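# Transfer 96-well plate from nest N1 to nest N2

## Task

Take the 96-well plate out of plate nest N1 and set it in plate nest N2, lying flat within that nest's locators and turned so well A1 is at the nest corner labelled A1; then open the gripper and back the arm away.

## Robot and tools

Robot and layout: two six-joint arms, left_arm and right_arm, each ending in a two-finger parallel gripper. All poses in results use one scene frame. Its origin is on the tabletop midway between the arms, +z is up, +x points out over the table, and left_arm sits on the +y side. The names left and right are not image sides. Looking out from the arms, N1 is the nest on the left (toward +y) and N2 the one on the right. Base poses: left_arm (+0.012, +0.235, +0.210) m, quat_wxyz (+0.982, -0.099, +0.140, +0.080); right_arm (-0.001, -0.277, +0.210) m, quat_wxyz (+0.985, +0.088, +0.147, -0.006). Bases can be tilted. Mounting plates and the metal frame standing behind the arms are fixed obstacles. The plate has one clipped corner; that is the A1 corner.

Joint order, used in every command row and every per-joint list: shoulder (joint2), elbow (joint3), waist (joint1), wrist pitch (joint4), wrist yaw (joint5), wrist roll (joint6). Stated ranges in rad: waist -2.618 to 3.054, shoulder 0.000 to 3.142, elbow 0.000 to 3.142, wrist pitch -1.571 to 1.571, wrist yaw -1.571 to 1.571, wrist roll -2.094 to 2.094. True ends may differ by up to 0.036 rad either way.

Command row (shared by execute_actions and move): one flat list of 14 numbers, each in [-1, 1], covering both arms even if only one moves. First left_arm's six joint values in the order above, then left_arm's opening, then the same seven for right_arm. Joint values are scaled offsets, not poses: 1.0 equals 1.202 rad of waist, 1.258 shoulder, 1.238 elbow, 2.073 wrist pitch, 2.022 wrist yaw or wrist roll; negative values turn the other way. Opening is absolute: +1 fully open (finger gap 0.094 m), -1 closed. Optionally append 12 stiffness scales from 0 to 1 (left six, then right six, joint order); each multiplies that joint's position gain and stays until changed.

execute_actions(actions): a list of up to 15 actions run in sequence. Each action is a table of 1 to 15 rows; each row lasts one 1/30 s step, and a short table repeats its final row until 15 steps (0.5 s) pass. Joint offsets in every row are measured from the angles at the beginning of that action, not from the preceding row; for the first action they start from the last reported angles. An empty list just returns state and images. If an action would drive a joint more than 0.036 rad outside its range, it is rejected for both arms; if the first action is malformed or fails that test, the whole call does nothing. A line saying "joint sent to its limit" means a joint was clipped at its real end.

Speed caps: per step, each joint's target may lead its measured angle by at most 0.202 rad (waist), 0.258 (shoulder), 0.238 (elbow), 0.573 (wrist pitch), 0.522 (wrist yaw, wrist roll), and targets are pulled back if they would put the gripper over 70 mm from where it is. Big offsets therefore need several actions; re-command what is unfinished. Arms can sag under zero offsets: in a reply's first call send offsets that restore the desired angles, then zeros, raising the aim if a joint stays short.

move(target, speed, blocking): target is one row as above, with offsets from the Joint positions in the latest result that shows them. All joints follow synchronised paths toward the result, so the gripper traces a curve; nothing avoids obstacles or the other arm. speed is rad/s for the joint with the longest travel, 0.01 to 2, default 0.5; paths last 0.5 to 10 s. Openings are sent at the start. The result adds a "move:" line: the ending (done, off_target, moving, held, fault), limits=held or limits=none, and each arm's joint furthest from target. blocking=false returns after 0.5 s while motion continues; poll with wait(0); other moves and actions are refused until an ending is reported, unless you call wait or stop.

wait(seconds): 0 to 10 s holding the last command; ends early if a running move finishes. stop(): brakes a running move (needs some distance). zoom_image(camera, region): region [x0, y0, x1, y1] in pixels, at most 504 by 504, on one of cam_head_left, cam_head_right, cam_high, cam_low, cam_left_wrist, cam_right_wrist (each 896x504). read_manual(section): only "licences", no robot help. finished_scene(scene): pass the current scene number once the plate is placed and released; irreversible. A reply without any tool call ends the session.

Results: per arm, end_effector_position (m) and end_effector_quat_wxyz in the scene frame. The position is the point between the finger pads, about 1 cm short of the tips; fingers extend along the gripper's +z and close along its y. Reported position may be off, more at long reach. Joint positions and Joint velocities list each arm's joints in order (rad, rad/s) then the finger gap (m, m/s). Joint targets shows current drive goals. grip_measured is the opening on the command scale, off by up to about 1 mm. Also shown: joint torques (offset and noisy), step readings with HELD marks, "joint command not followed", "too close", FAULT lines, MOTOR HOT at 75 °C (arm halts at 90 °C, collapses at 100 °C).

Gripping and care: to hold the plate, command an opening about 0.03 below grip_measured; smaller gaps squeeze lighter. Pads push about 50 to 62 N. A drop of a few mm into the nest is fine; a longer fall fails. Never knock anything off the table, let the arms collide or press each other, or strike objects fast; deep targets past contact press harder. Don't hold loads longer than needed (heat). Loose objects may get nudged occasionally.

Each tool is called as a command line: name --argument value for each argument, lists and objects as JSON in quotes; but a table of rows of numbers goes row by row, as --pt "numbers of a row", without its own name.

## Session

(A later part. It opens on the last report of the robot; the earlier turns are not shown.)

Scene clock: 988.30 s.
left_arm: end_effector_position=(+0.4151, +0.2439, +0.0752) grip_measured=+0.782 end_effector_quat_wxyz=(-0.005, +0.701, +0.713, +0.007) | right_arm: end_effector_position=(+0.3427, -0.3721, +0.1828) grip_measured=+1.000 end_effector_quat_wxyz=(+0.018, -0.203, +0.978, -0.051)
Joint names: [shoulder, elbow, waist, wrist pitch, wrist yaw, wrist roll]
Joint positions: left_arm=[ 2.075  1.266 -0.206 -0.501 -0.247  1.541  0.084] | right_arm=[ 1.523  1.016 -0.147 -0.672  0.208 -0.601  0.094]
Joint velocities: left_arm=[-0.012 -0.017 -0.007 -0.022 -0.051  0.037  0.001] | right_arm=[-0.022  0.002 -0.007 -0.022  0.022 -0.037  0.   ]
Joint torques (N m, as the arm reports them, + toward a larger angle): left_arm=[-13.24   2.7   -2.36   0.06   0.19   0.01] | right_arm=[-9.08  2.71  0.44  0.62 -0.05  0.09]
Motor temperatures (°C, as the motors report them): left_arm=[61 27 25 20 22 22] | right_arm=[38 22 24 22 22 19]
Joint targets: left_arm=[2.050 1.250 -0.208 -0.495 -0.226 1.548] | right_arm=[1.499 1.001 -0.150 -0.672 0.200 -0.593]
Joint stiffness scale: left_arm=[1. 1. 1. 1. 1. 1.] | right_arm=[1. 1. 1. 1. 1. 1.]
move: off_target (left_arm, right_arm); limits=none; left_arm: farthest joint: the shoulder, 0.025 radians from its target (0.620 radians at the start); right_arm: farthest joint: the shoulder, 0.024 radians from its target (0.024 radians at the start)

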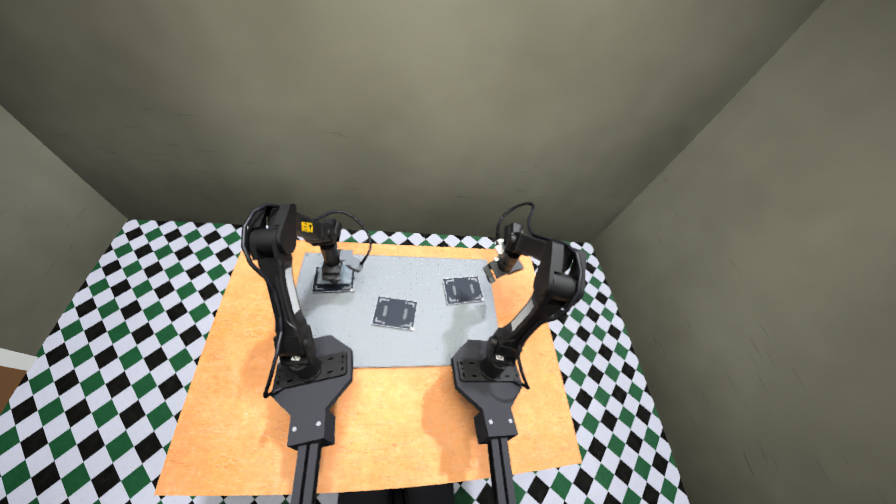

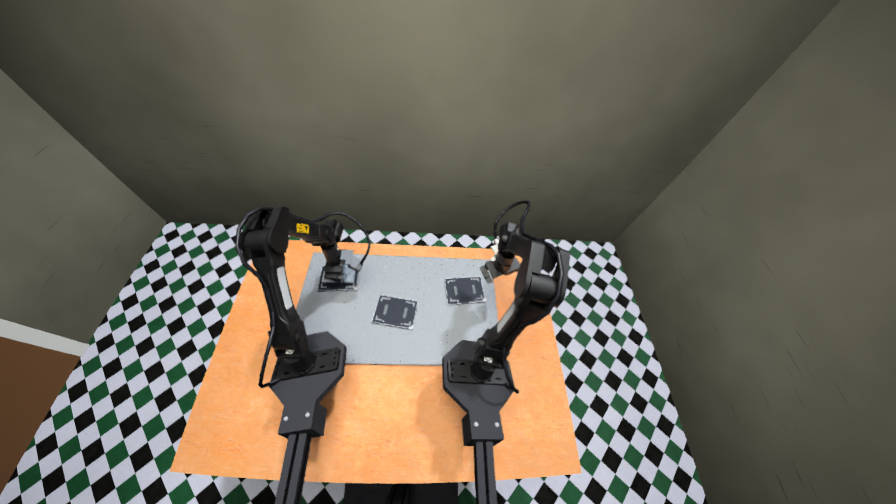

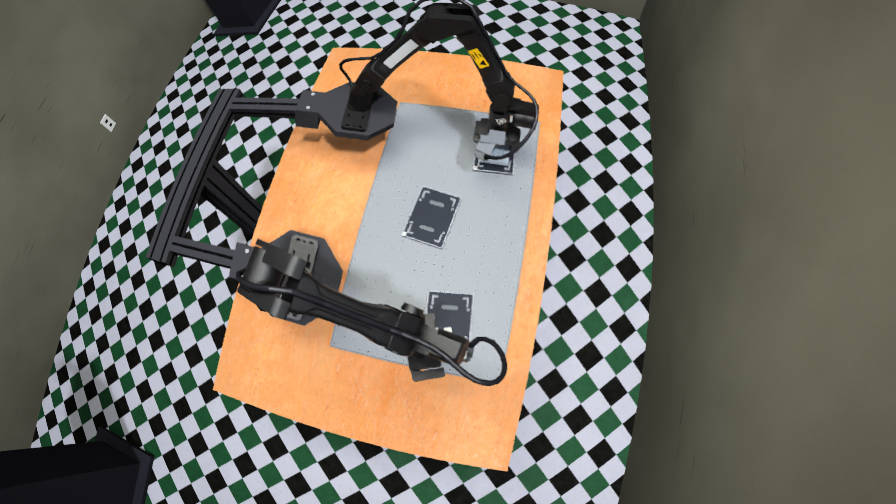

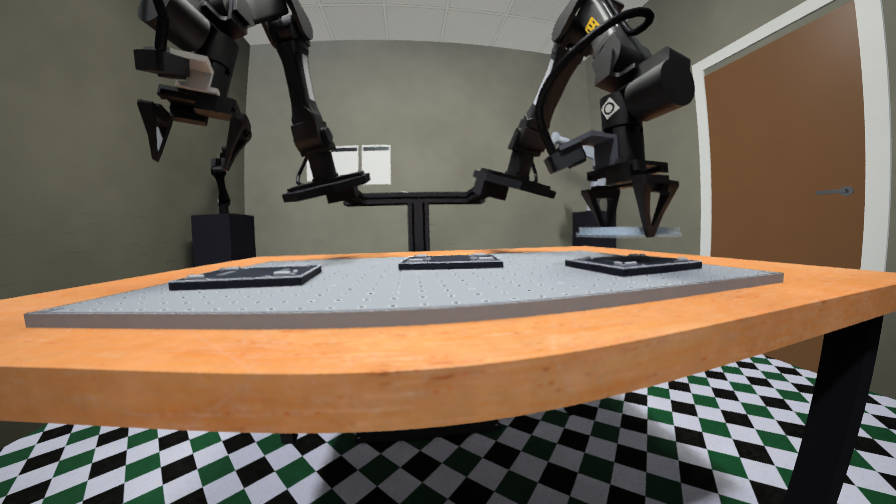

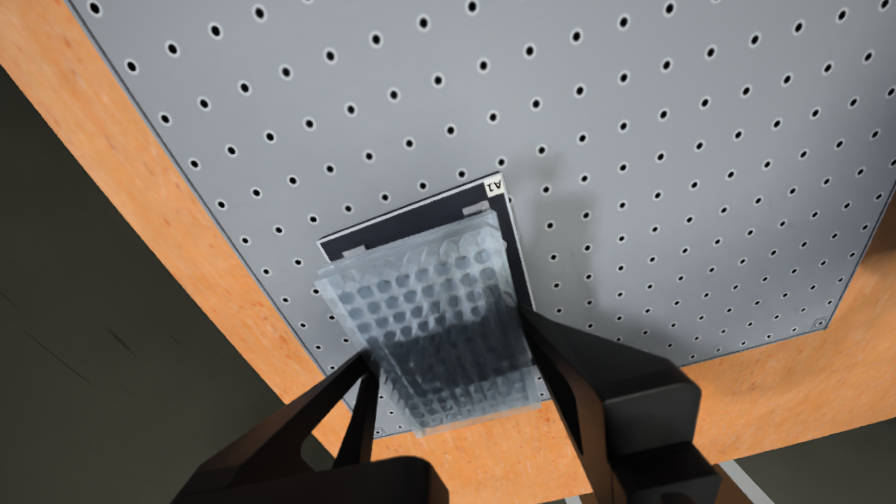

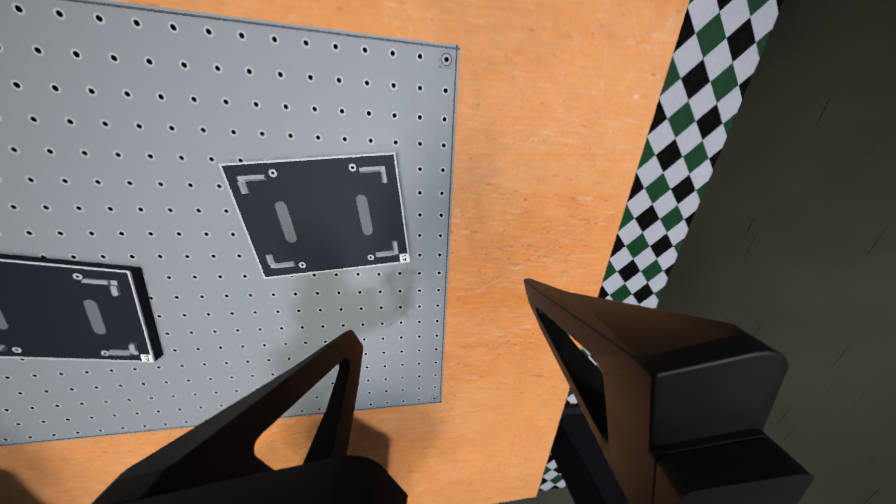

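zoom_image --camera "cam_left_wrist" --region '[440, 170, 530, 260]'

zoom_image --camera "cam_left_wrist" --region '[305, 240, 395, 330]'

Region (440, 170, 530, 260) of cam_left_wrist's 896x504 image, scaled by 5.600, with more detail than that image has.

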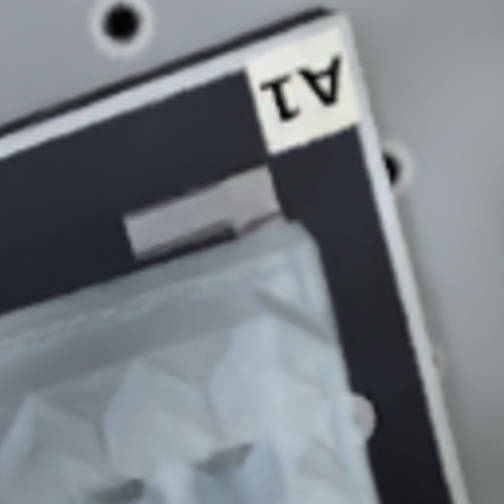

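Region (305, 240, 395, 330) of cam_left_wrist's 896x504 image, scaled by 5.600, with more detail than that image has.

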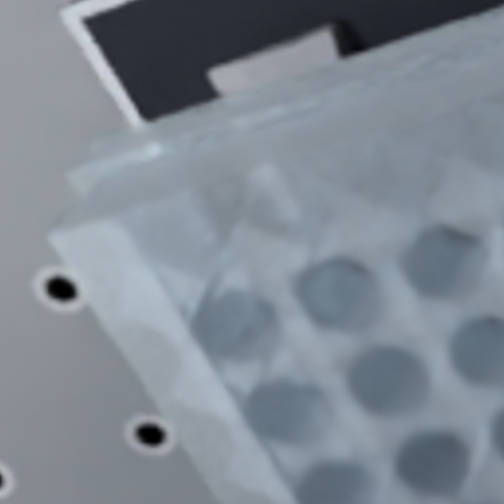

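move --target '[0.0305,-0.005,0.029,0.0236,0.0227,0.002,0.745,-0.019,-0.012,-0.002,0,-0.004,0.004,1]' --speed 0.08

zoom_image --camera "cam_left_wrist" --region '[290, 150, 570, 350]'

zoom_image --camera "cam_low" --region '[540, 180, 740, 300]'

Scene clock: 1062.53 s.
left_arm: end_effector_position=(+0.4162, +0.2493, +0.0615) grip_measured=+0.782 end_effector_quat_wxyz=(+0.002, +0.691, +0.723, +0.002) | right_arm: end_effector_position=(+0.3427, -0.3721, +0.1828) grip_measured=+1.000 end_effector_quat_wxyz=(+0.018, -0.203, +0.978, -0.051)
Joint names: [shoulder, elbow, waist, wrist pitch, wrist yaw, wrist roll]
Joint positions: left_arm=[ 2.108  1.266 -0.177 -0.458 -0.222  1.542  0.084] | right_arm=[ 1.523  1.016 -0.147 -0.672  0.208 -0.601  0.094]
Joint velocities: left_arm=[ 0.002 -0.007 -0.002 -0.066 -0.081  0.007 -0.001] | right_arm=[-0.007  0.002  0.002  0.007 -0.022 -0.081  0.   ]
Joint torques (N m, as the arm reports them, + toward a larger angle): left_arm=[-10.78   3.32  -1.76   0.06   0.22  -0.01] | right_arm=[-9.08  2.75  0.45  0.62 -0.04  0.09]
Motor temperatures (°C, as the motors report them): left_arm=[55 26 23 20 23 22] | right_arm=[38 22 24 22 22 19]
Joint targets: left_arm=[2.114 1.260 -0.171 -0.452 -0.201 1.545] | right_arm=[1.499 1.001 -0.150 -0.672 0.200 -0.593]
Joint stiffness scale: left_arm=[1. 1. 1. 1. 1. 1.] | right_arm=[1. 1. 1. 1. 1. 1.]
move: off_target (left_arm, right_arm); limits=none; left_arm: farthest joint: the wrist yaw, 0.021 radians from its target (0.046 radians at the start); right_arm: farthest joint: the shoulder, 0.024 radians from its target (0.024 radians at the start)

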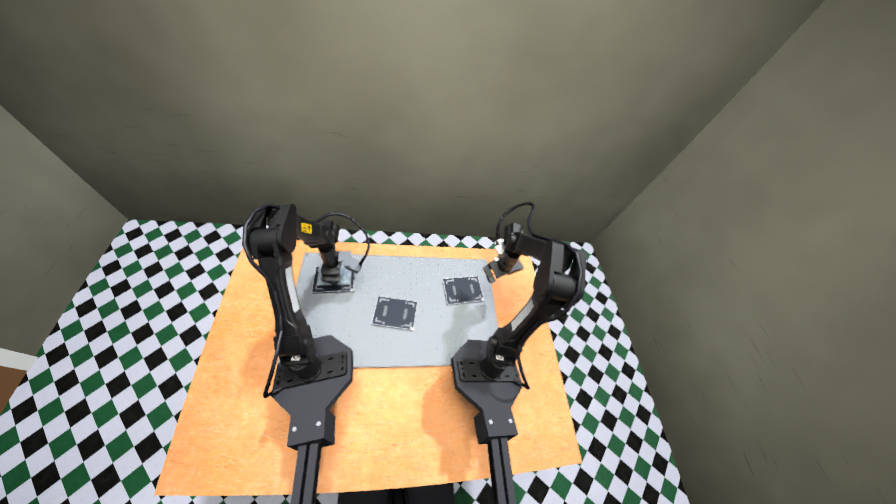

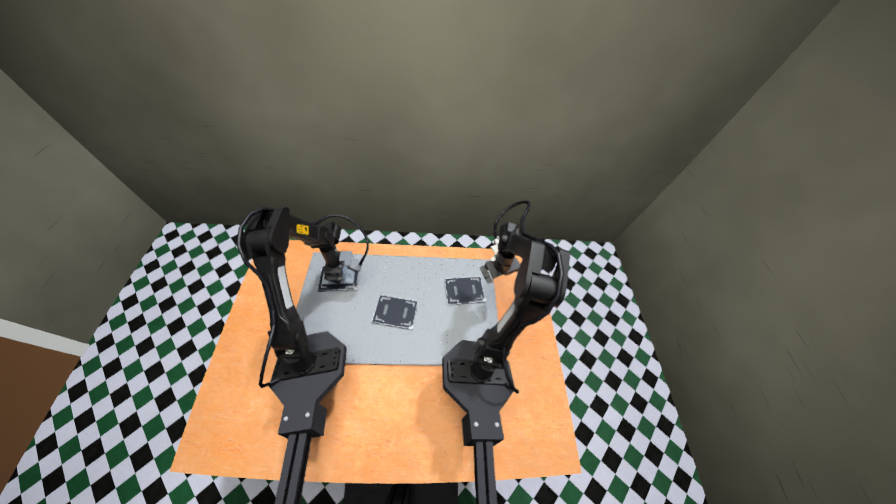

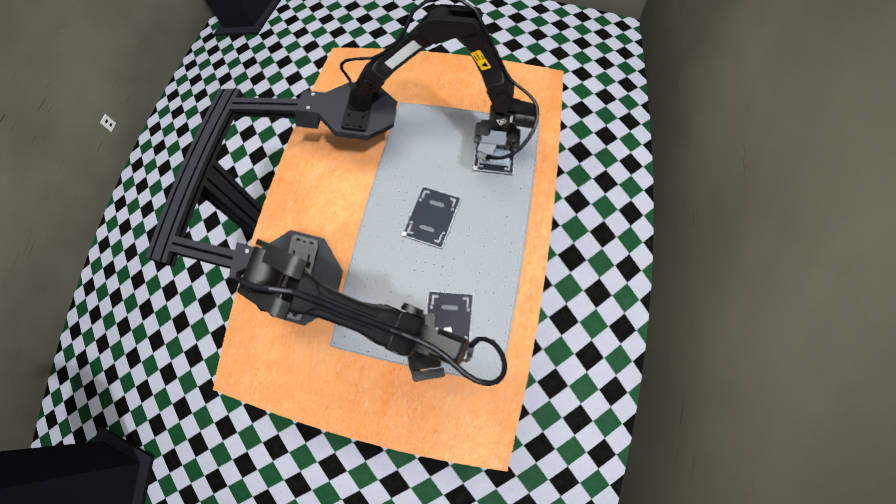

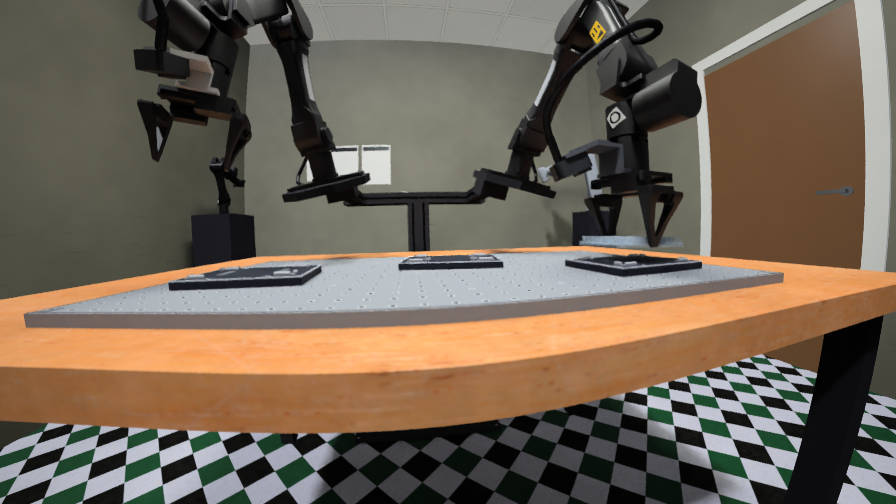

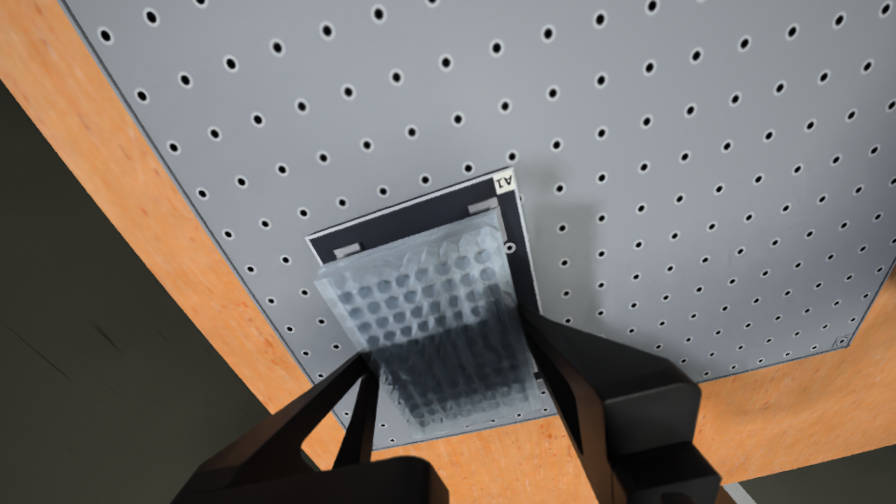

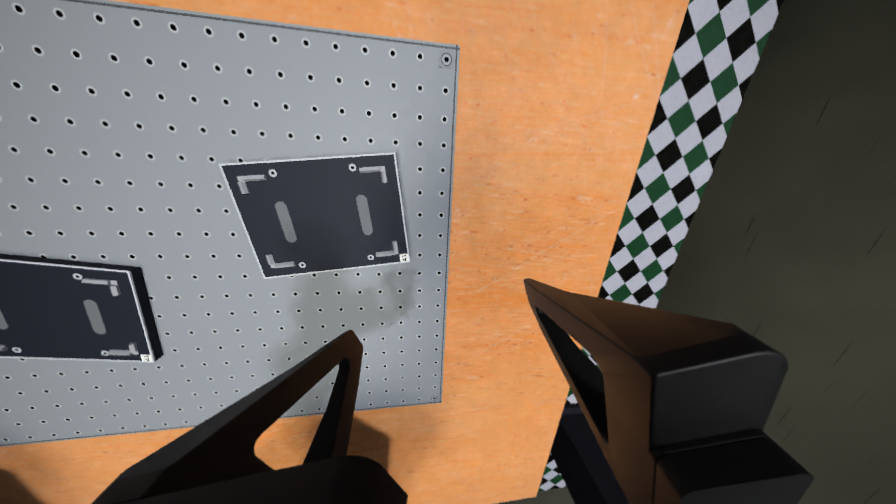

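Region (290, 150, 570, 350) of cam_left_wrist's 896x504 image, scaled by 1.800, with more detail than that image has; it fills the top 360 rows of this view, and the rest is white.

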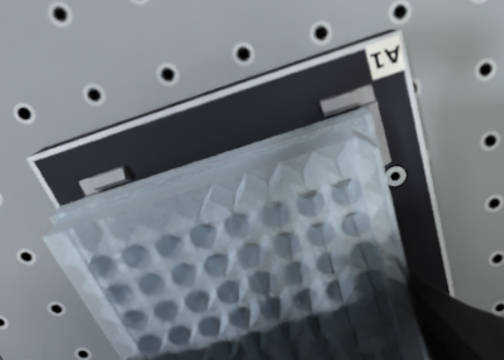

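Region (540, 180, 740, 300) of cam_low's 896x504 image, scaled by 2.520, with more detail than that image has; it fills the top 302 rows of this view, and the rest is white.

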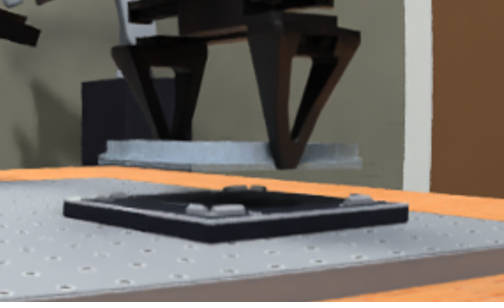

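zoom_image --camera "cam_left_wrist" --region '[440, 160, 540, 260]'

zoom_image --camera "cam_left_wrist" --region '[295, 225, 395, 325]'

Region (440, 160, 540, 260) of cam_left_wrist's 896x504 image, scaled by 5.040, with more detail than that image has.

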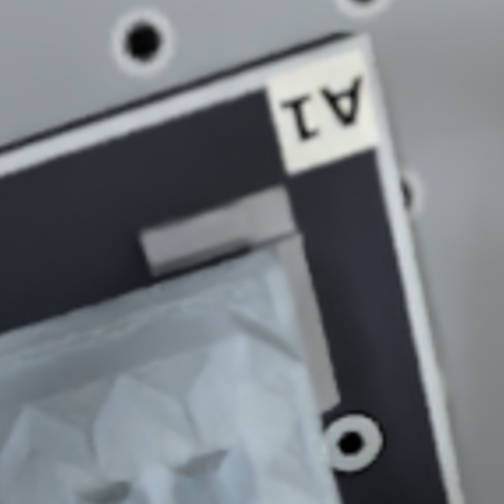

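Region (295, 225, 395, 325) of cam_left_wrist's 896x504 image, scaled by 5.040, with more detail than that image has.

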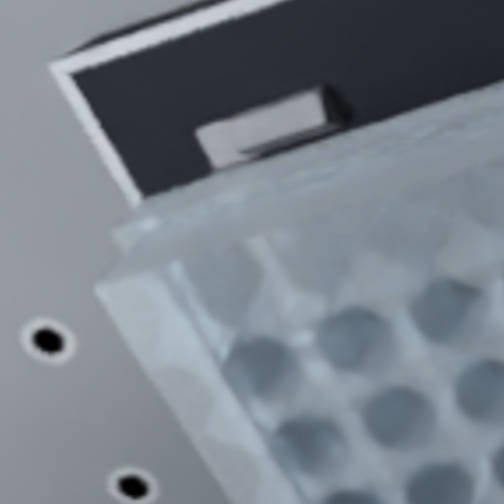

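move --target '[0.0262,-0.005,0.0213,0.0167,0.0129,0.0168,0.745,-0.019,-0.012,-0.002,0,-0.004,0.004,1]' --speed 0.05

zoom_image --camera "cam_left_wrist" --region '[440, 160, 540, 260]'

zoom_image --camera "cam_left_wrist" --region '[285, 225, 385, 325]'

zoom_image --camera "cam_low" --region '[540, 200, 740, 300]'

Scene clock: 1162.83 s.
left_arm: end_effector_position=(+0.4155, +0.2545, +0.0508) grip_measured=+0.782 end_effector_quat_wxyz=(+0.001, +0.694, +0.720, +0.002) | right_arm: end_effector_position=(+0.3427, -0.3721, +0.1828) grip_measured=+1.000 end_effector_quat_wxyz=(+0.018, -0.203, +0.978, -0.051)
Joint names: [shoulder, elbow, waist, wrist pitch, wrist yaw, wrist roll]
Joint positions: left_arm=[ 2.134  1.266 -0.157 -0.43  -0.218  1.569  0.084] | right_arm=[ 1.523  1.016 -0.147 -0.672  0.208 -0.601  0.094]
Joint velocities: left_arm=[ 0.007 -0.007 -0.007 -0.022 -0.022 -0.037 -0.   ] | right_arm=[-0.002 -0.002 -0.007 -0.007  0.007  0.037  0.   ]
Joint torques (N m, as the arm reports them, + toward a larger angle): left_arm=[-10.81   3.2   -1.66   0.06   0.18   0.01] | right_arm=[-9.07  2.74  0.46  0.62 -0.05  0.09]
Motor temperatures (°C, as the motors report them): left_arm=[51 26 22 20 23 22] | right_arm=[38 22 23 22 22 19]
Joint targets: left_arm=[2.141 1.260 -0.151 -0.424 -0.196 1.576] | right_arm=[1.499 1.001 -0.150 -0.672 0.200 -0.593]
Joint stiffness scale: left_arm=[1. 1. 1. 1. 1. 1.] | right_arm=[1. 1. 1. 1. 1. 1.]
move: off_target (left_arm, right_arm); limits=none; left_arm: farthest joint: the wrist yaw, 0.022 radians from its target (0.026 radians at the start); right_arm: farthest joint: the shoulder, 0.024 radians from its target (0.024 radians at the start)

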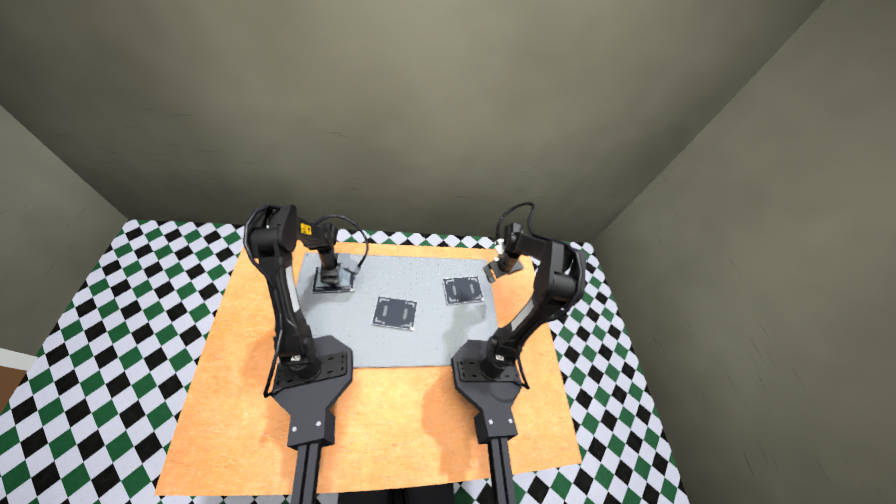

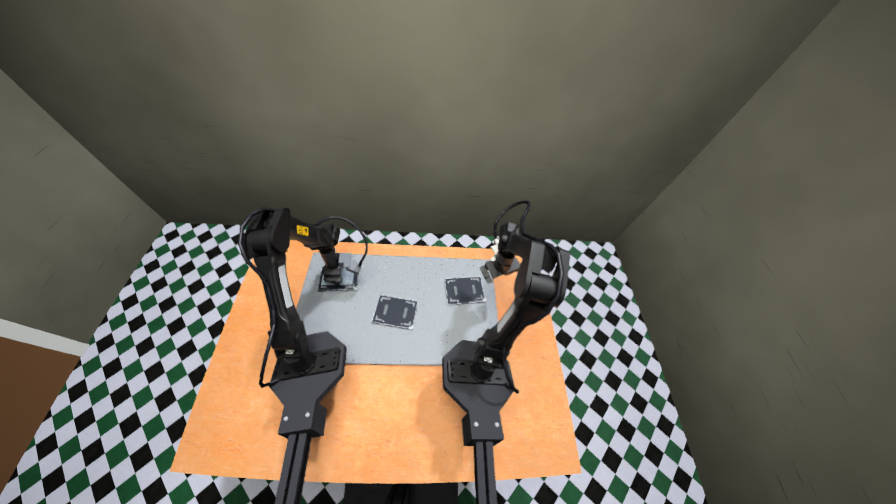

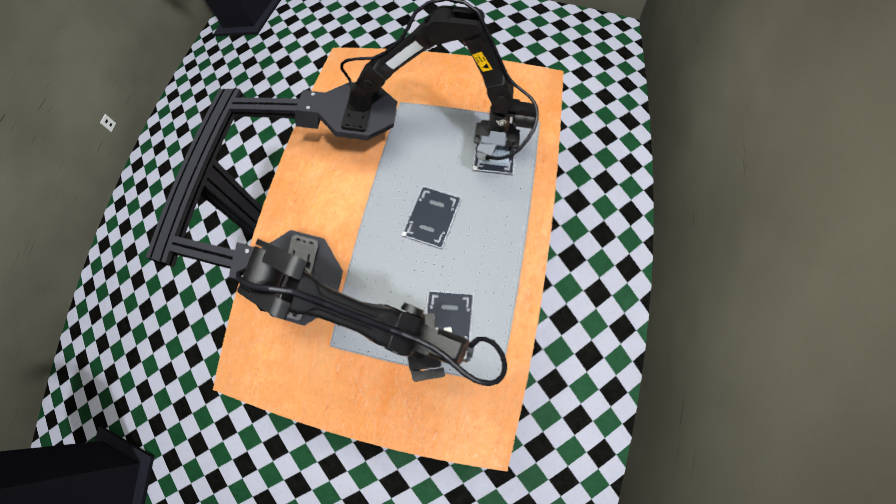

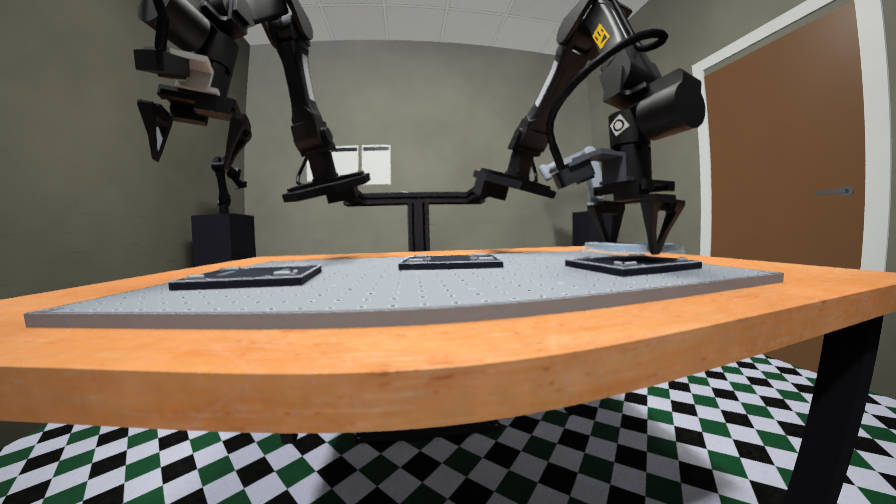

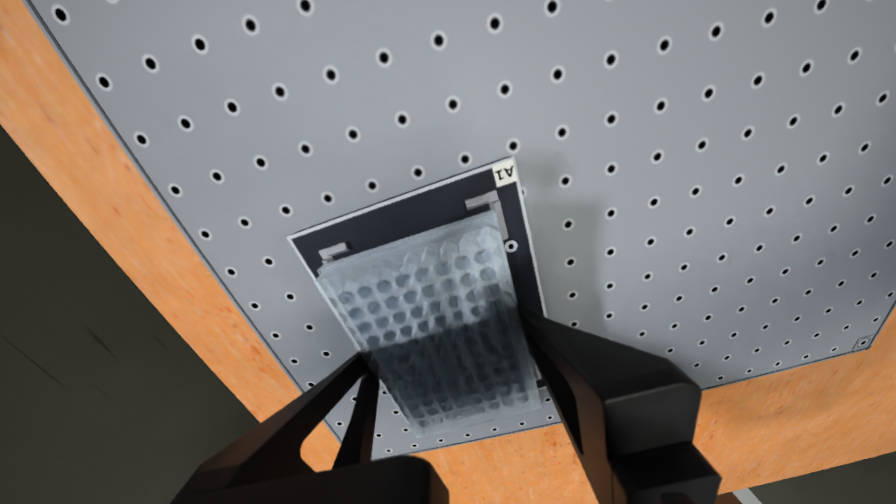

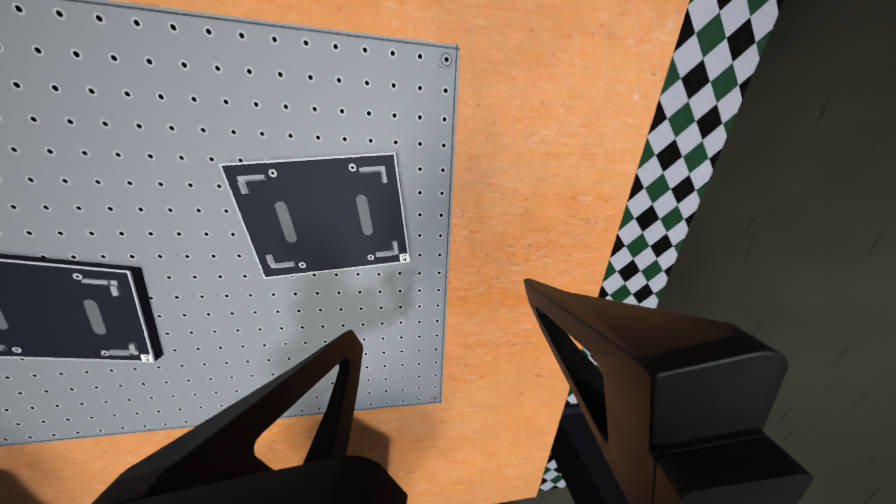

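Region (440, 160, 540, 260) of cam_left_wrist's 896x504 image, scaled by 5.040, with more detail than that image has.

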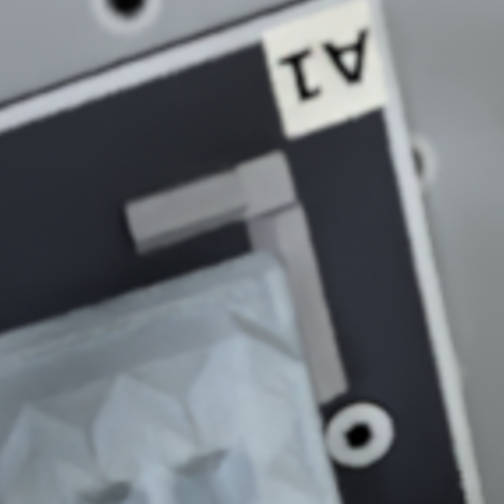

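Region (285, 225, 385, 325) of cam_left_wrist's 896x504 image, scaled by 5.040, with more detail than that image has.

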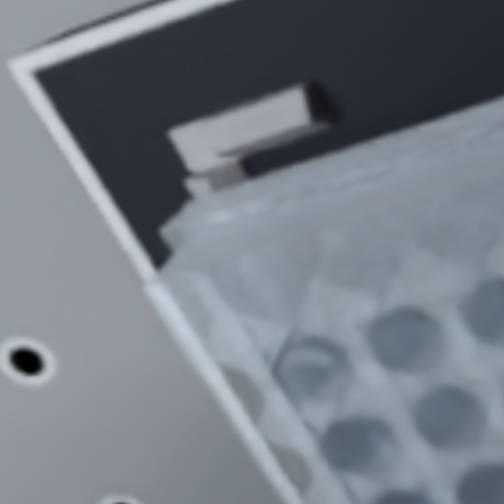

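Region (540, 200, 740, 300) of cam_low's 896x504 image, scaled by 2.520, with more detail than that image has.

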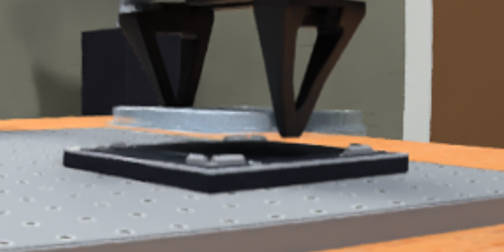

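move --target '[0.0218,-0.005,0.0092,0.0137,0.0114,0.0054,0.745,-0.019,-0.012,-0.002,0,-0.004,0.004,1]' --speed 0.03

zoom_image --camera "cam_left_wrist" --region '[440, 160, 540, 260]'

zoom_image --camera "cam_left_wrist" --region '[285, 225, 385, 325]'

zoom_image --camera "cam_low" --region '[540, 200, 740, 300]'

Scene clock: 1211.33 s.
left_arm: end_effector_position=(+0.4151, +0.2528, +0.0440) grip_measured=+0.782 end_effector_quat_wxyz=(+0.002, +0.695, +0.719, +0.001) | right_arm: end_effector_position=(+0.3427, -0.3721, +0.1828) grip_measured=+1.000 end_effector_quat_wxyz=(+0.018, -0.203, +0.978, -0.051)
Joint names: [shoulder, elbow, waist, wrist pitch, wrist yaw, wrist roll]
Joint positions: left_arm=[ 2.154  1.266 -0.157 -0.41  -0.216  1.574  0.084] | right_arm=[ 1.523  1.016 -0.147 -0.672  0.208 -0.601  0.094]
Joint velocities: left_arm=[-0.002  0.007 -0.002  0.037 -0.037  0.037 -0.001] | right_arm=[-0.007  0.012  0.012 -0.007 -0.037 -0.007  0.   ]
Joint torques (N m, as the arm reports them, + toward a larger angle): left_arm=[-10.75   3.13  -1.28   0.09   0.21   0.02] | right_arm=[-9.08  2.74  0.44  0.62 -0.04  0.09]
Motor temperatures (°C, as the motors report them): left_arm=[50 25 22 21 23 22] | right_arm=[38 22 23 22 22 19]
Joint targets: left_arm=[2.161 1.260 -0.146 -0.402 -0.194 1.580] | right_arm=[1.499 1.001 -0.150 -0.672 0.200 -0.593]
Joint stiffness scale: left_arm=[1. 1. 1. 1. 1. 1.] | right_arm=[1. 1. 1. 1. 1. 1.]
move: off_target (left_arm, right_arm); limits=none; left_arm: farthest joint: the wrist yaw, 0.021 radians from its target (0.022 radians at the start); right_arm: farthest joint: the shoulder, 0.024 radians from its target (0.024 radians at the start)

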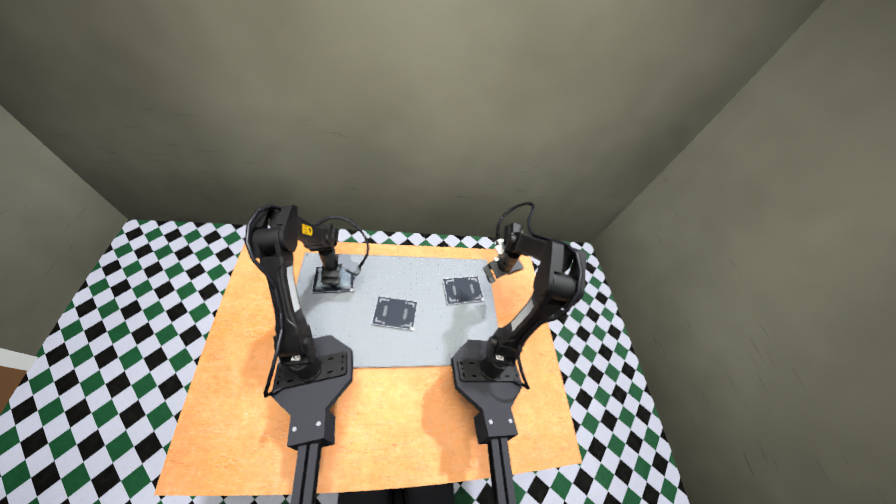

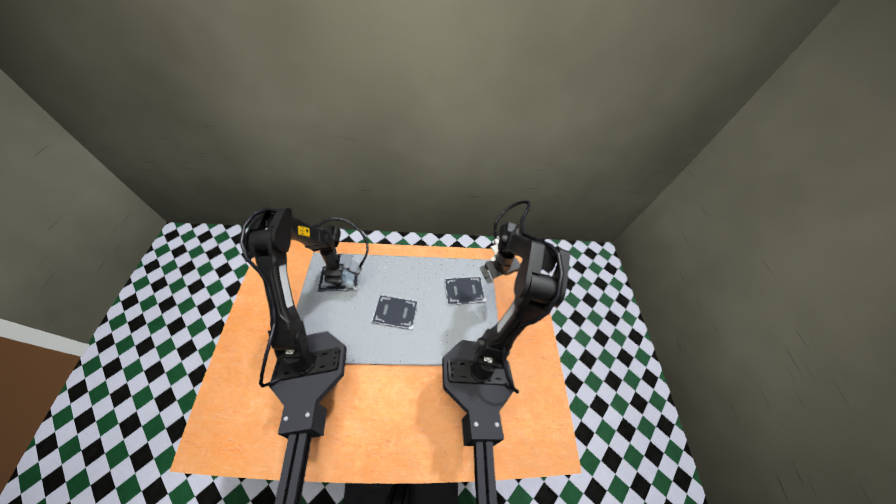

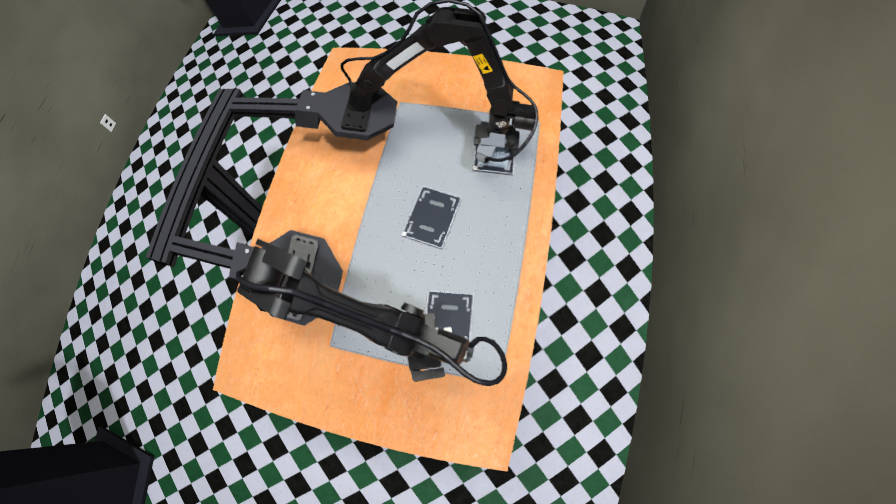

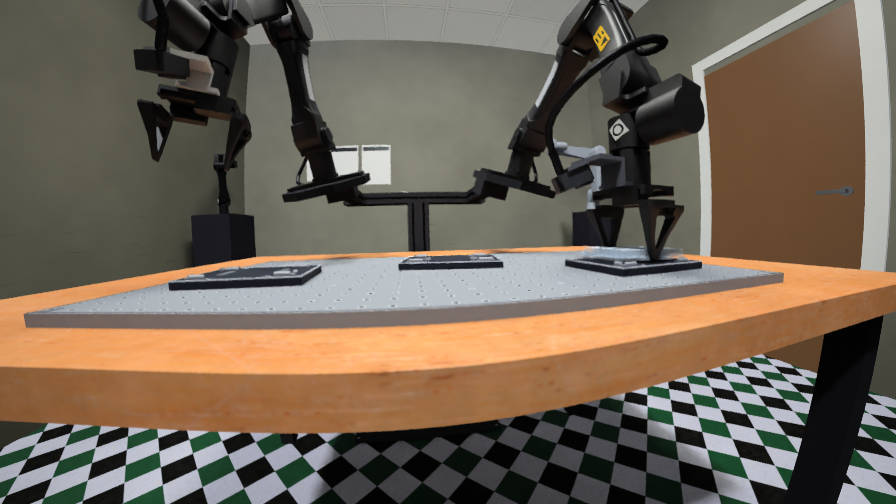

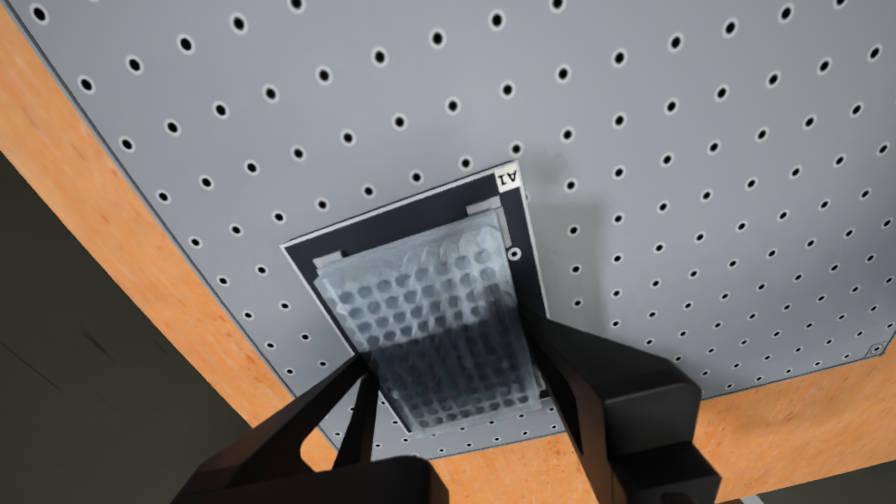

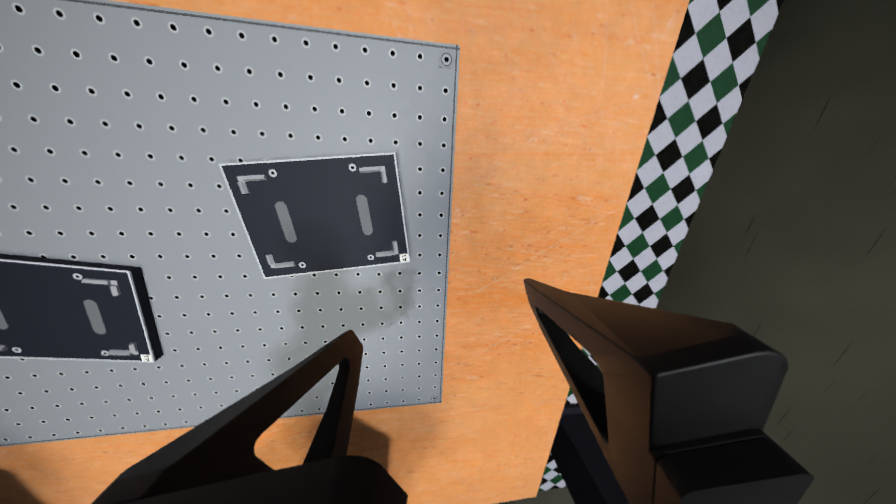

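Region (440, 160, 540, 260) of cam_left_wrist's 896x504 image, scaled by 5.040, with more detail than that image has.

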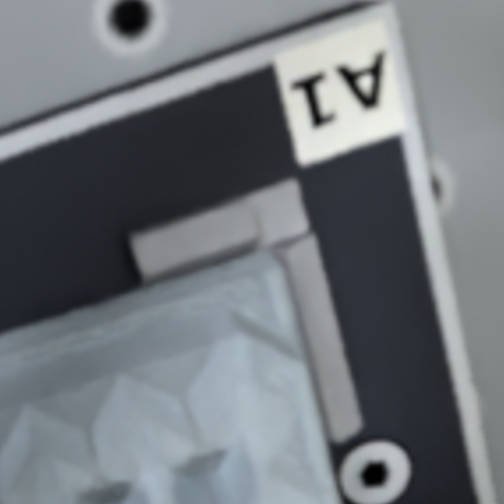

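Region (285, 225, 385, 325) of cam_left_wrist's 896x504 image, scaled by 5.040, with more detail than that image has.

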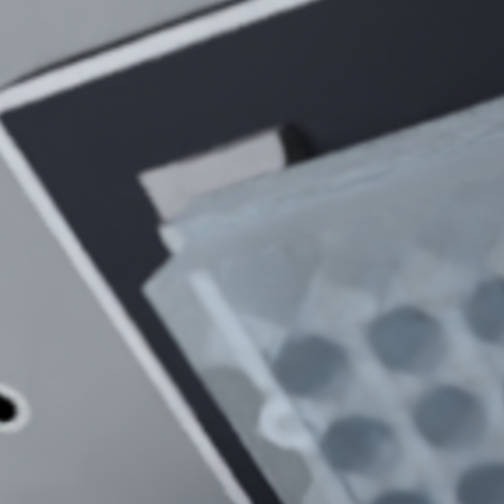

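Region (540, 200, 740, 300) of cam_low's 896x504 image, scaled by 2.520, with more detail than that image has.

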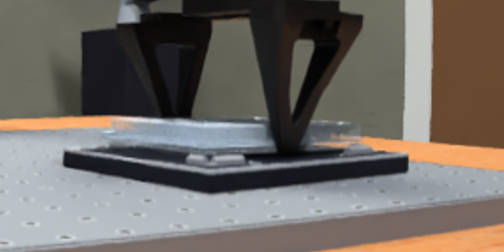

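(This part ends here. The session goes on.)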